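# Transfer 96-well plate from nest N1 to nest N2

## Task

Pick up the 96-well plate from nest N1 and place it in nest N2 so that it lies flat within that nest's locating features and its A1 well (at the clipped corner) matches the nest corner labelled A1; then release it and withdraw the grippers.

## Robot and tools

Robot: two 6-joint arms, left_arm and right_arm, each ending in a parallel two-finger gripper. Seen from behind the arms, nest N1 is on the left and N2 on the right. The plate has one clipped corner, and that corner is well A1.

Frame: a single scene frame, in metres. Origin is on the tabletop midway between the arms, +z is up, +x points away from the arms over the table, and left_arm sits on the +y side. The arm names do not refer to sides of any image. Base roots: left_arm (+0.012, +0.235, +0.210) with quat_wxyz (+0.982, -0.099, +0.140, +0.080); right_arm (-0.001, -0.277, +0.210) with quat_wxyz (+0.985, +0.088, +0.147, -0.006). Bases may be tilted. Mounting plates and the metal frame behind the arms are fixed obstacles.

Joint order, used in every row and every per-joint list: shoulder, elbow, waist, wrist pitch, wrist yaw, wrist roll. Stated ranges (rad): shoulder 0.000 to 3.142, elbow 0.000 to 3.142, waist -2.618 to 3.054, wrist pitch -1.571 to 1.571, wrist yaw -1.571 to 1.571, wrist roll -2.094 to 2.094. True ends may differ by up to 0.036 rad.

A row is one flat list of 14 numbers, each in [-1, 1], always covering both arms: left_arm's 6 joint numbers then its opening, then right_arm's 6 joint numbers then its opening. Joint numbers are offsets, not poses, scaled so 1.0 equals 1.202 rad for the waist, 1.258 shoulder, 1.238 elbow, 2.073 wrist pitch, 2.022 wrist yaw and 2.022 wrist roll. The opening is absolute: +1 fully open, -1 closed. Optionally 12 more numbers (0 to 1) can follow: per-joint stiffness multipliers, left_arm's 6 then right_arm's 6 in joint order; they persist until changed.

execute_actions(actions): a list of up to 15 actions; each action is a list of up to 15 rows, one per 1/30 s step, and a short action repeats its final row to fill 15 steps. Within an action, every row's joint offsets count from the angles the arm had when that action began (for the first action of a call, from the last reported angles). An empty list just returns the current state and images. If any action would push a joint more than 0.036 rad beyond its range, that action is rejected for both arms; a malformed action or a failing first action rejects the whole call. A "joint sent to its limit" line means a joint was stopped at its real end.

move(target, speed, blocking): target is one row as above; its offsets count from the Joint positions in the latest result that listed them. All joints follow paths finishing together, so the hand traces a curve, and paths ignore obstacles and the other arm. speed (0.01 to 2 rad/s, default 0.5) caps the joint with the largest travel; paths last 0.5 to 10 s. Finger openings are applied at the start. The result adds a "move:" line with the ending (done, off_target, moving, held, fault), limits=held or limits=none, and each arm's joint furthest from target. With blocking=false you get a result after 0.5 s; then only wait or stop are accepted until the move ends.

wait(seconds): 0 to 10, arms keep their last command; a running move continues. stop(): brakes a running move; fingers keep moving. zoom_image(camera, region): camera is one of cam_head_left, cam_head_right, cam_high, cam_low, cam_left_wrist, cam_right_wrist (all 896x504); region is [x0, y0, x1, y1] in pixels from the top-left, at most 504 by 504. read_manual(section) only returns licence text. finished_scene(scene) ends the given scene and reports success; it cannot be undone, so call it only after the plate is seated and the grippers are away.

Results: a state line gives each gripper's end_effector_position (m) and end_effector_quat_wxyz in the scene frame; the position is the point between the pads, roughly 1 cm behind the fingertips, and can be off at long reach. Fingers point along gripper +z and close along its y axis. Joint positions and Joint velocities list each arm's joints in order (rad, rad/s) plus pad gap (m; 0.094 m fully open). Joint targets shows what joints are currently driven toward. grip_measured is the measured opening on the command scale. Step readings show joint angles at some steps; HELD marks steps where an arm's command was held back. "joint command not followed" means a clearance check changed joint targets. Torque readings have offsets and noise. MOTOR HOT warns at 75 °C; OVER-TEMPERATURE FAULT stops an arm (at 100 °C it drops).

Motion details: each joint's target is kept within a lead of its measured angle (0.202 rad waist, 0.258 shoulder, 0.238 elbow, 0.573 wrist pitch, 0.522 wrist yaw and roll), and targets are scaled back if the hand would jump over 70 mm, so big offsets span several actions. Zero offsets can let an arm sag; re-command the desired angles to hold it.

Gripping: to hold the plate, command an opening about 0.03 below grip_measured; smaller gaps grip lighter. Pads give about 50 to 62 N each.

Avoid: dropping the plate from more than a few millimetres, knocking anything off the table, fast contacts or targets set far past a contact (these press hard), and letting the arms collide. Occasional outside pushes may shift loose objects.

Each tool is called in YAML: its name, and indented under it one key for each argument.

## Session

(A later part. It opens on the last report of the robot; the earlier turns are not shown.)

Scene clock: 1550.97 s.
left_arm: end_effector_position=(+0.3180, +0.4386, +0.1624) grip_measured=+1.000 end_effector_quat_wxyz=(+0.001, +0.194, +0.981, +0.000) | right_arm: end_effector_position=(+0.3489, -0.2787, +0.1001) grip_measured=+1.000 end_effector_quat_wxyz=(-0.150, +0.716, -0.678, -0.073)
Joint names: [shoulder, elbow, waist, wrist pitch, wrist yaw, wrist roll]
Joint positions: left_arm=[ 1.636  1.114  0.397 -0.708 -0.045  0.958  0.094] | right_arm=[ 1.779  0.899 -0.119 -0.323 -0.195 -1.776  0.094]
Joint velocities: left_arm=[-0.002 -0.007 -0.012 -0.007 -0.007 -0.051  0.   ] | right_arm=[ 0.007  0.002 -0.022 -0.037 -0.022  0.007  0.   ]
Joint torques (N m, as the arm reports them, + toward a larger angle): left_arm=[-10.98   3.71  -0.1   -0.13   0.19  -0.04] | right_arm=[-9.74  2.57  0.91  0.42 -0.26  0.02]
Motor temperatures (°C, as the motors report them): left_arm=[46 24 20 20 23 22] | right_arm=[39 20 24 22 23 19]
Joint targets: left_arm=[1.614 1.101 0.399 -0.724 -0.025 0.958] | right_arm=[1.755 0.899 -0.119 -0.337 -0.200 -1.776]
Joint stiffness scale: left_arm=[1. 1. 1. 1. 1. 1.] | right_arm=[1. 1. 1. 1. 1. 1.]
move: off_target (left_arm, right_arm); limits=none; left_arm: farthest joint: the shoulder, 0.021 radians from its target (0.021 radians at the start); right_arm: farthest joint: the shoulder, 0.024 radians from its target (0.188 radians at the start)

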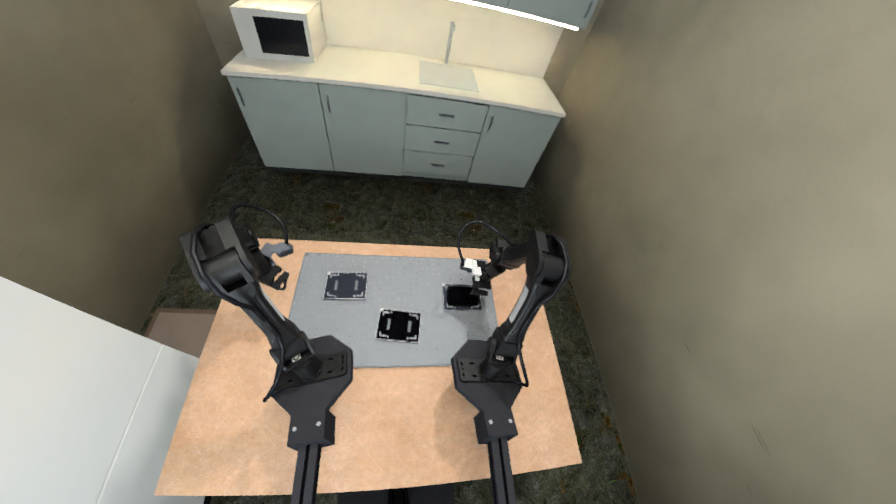

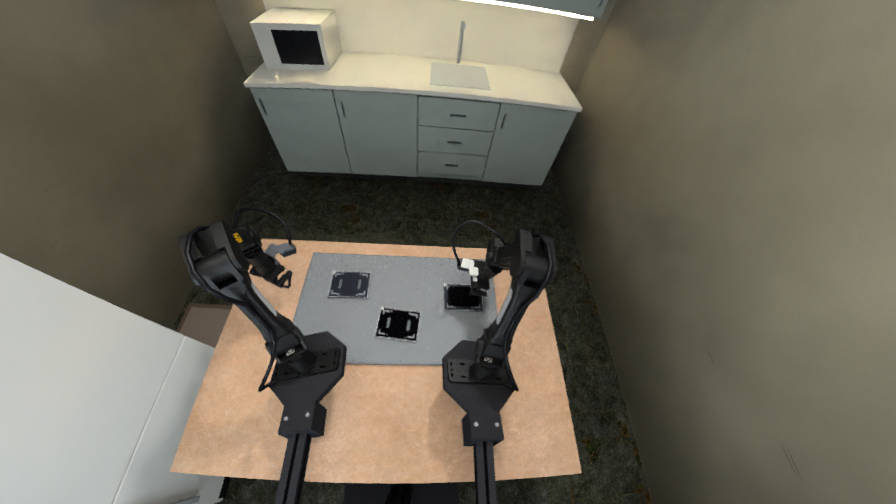

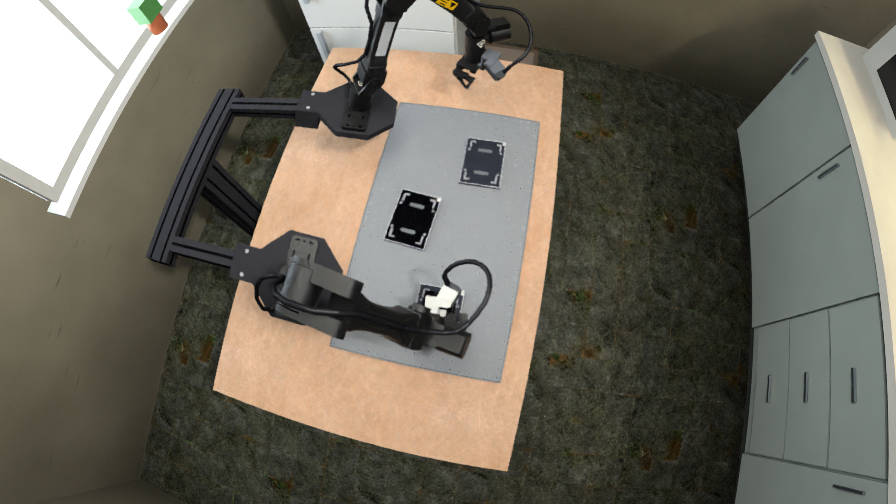

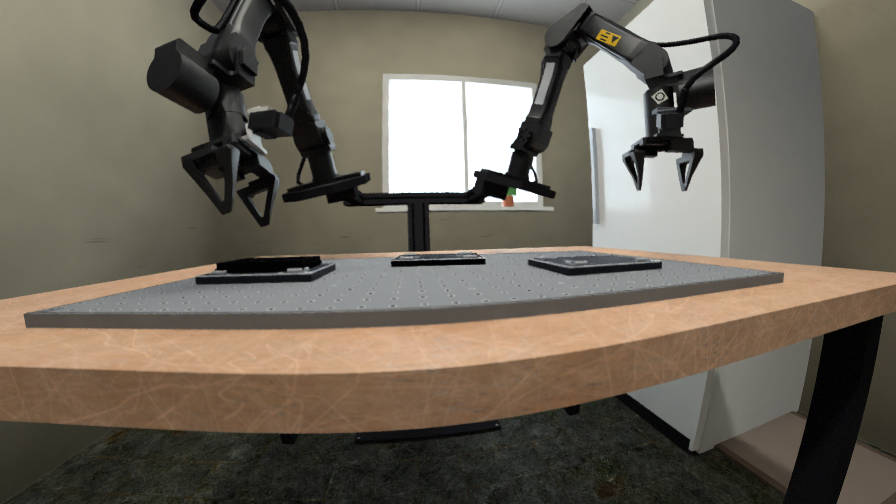

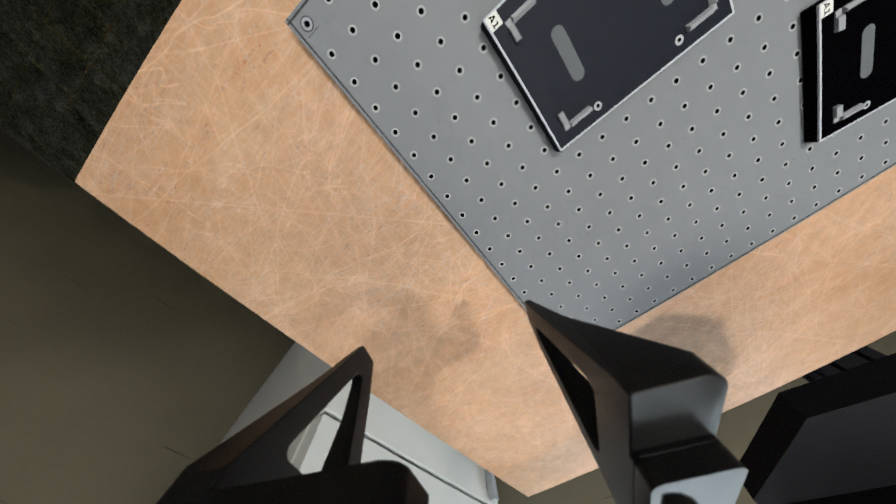

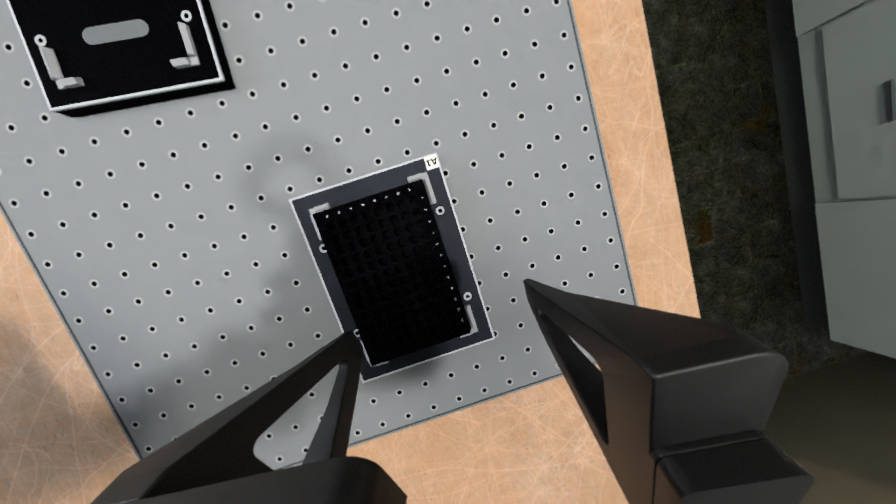

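move:
  target: [-0.017,-0.011,0.002,-0.008,0.01,0,1, -0.35,0.1,0,-0.1,0,0,1]
  speed: 0.6

Scene clock: 1580.33 s.
left_arm: end_effector_position=(+0.3178, +0.4384, +0.1624) grip_measured=+1.000 end_effector_quat_wxyz=(+0.000, +0.194, +0.981, -0.000) | right_arm: end_effector_position=(+0.4005, -0.3083, +0.2489) grip_measured=+1.000 end_effector_quat_wxyz=(-0.237, +0.707, -0.664, +0.062)
Joint names: [shoulder, elbow, waist, wrist pitch, wrist yaw, wrist roll]
Joint positions: left_arm=[ 1.636  1.114  0.397 -0.709 -0.045  0.958  0.094] | right_arm=[ 1.357  0.997 -0.119 -0.52  -0.189 -1.776  0.094]
Joint velocities: left_arm=[-0.017  0.002  0.022 -0.022 -0.037  0.022  0.   ] | right_arm=[-0.012 -0.012  0.002 -0.022  0.007 -0.022  0.   ]
Joint torques (N m, as the arm reports them, + toward a larger angle): left_arm=[-10.98   3.7   -0.09  -0.13   0.19  -0.04] | right_arm=[-7.88  6.13  0.61  1.03 -0.24  0.03]
Motor temperatures (°C, as the motors report them): left_arm=[46 24 20 20 23 22] | right_arm=[39 21 24 22 23 19]
Joint targets: left_arm=[1.614 1.101 0.399 -0.725 -0.025 0.958] | right_arm=[1.339 1.022 -0.119 -0.531 -0.195 -1.776]
Joint stiffness scale: left_arm=[1. 1. 1. 1. 1. 1.] | right_arm=[1. 1. 1. 1. 1. 1.]
move: off_target (left_arm, right_arm); limits=none; left_arm: farthest joint: the shoulder, 0.021 radians from its target (0.021 radians at the start); right_arm: farthest joint: the elbow, 0.026 radians from its target (0.124 radians at the start)

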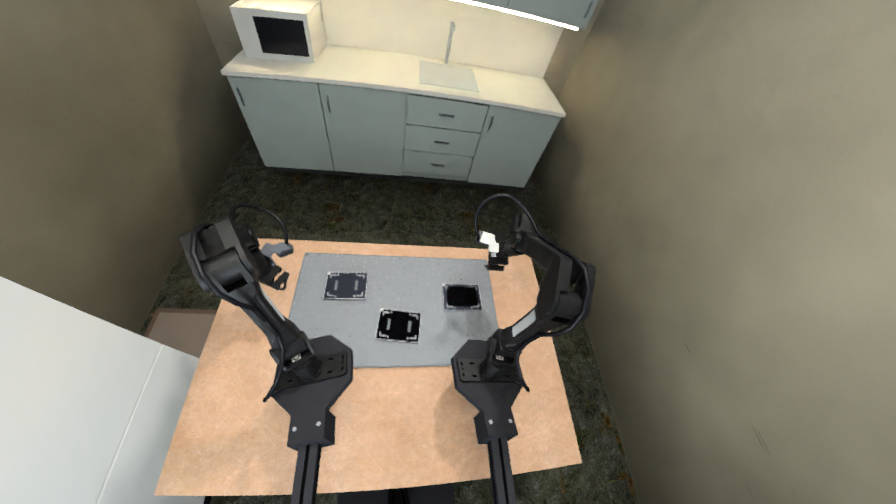

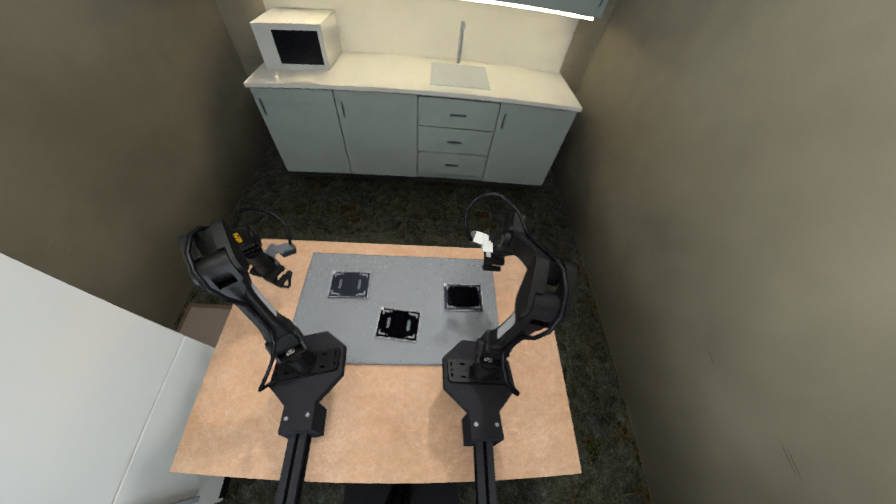

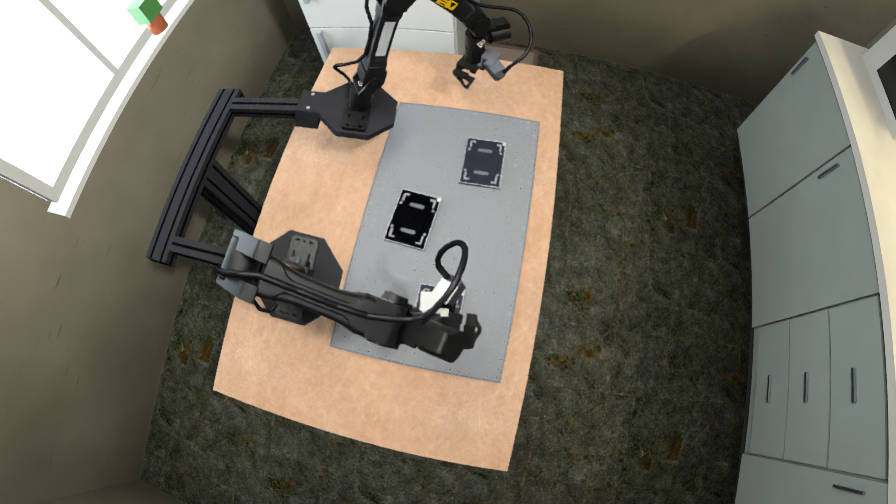

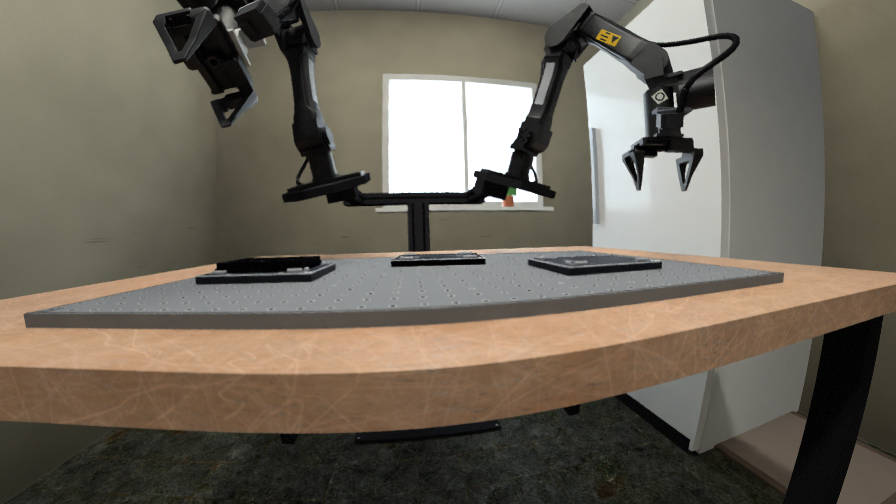

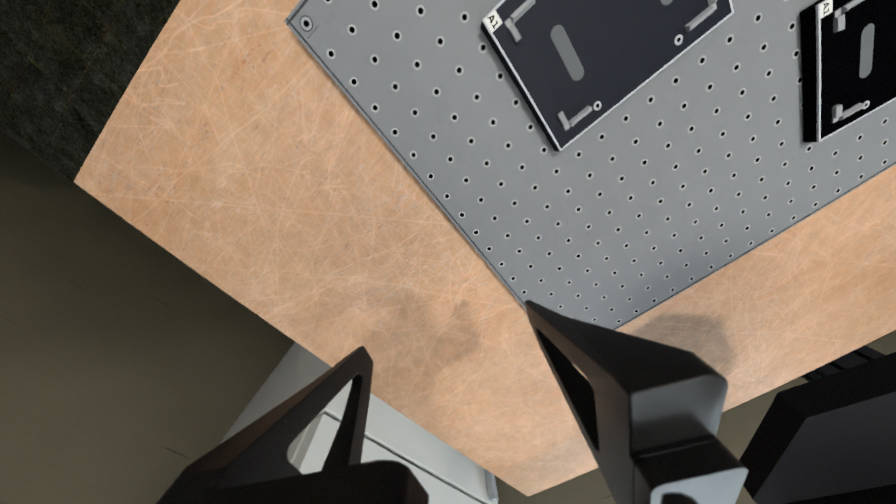

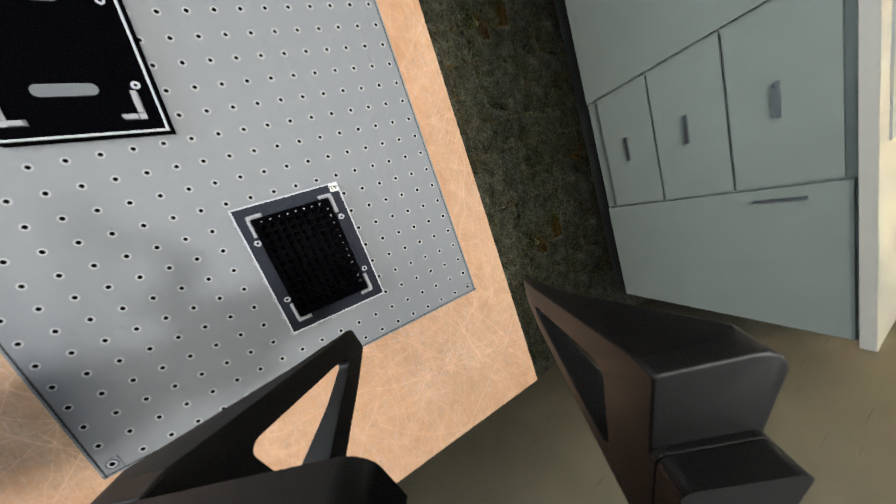

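zoom_image:
  camera: "cam_right_wrist"
  region: [210,160,410,350]

zoom_image:
  camera: "cam_head_right"
  region: [430,270,500,320]

Region (210, 160, 410, 350) of cam_right_wrist's 896x504 image, scaled by 2.520, with more detail than that image has; it fills the top 479 rows of this view, and the rest is white.

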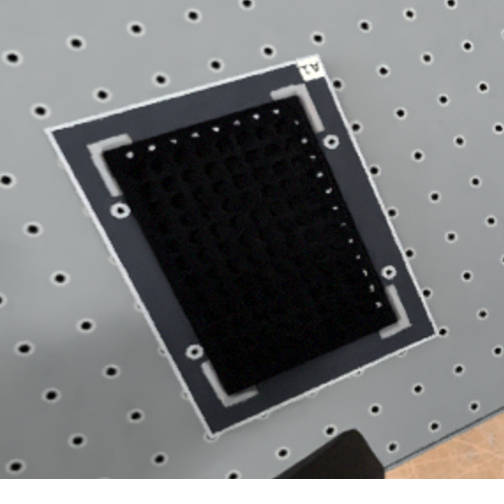

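Region (430, 270, 500, 320) of cam_head_right's 896x504 image, scaled by 7.200, with more detail than that image has; it fills the top 360 rows of this view, and the rest is white.

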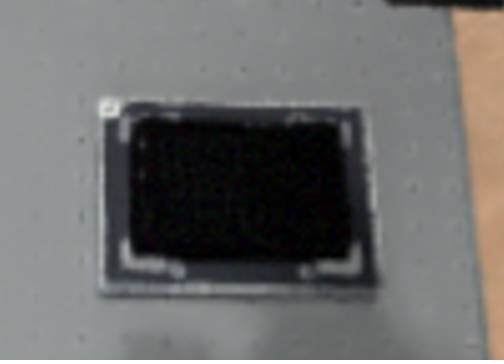

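finished_scene:
  scene: 1

The scene is finished: the task was done.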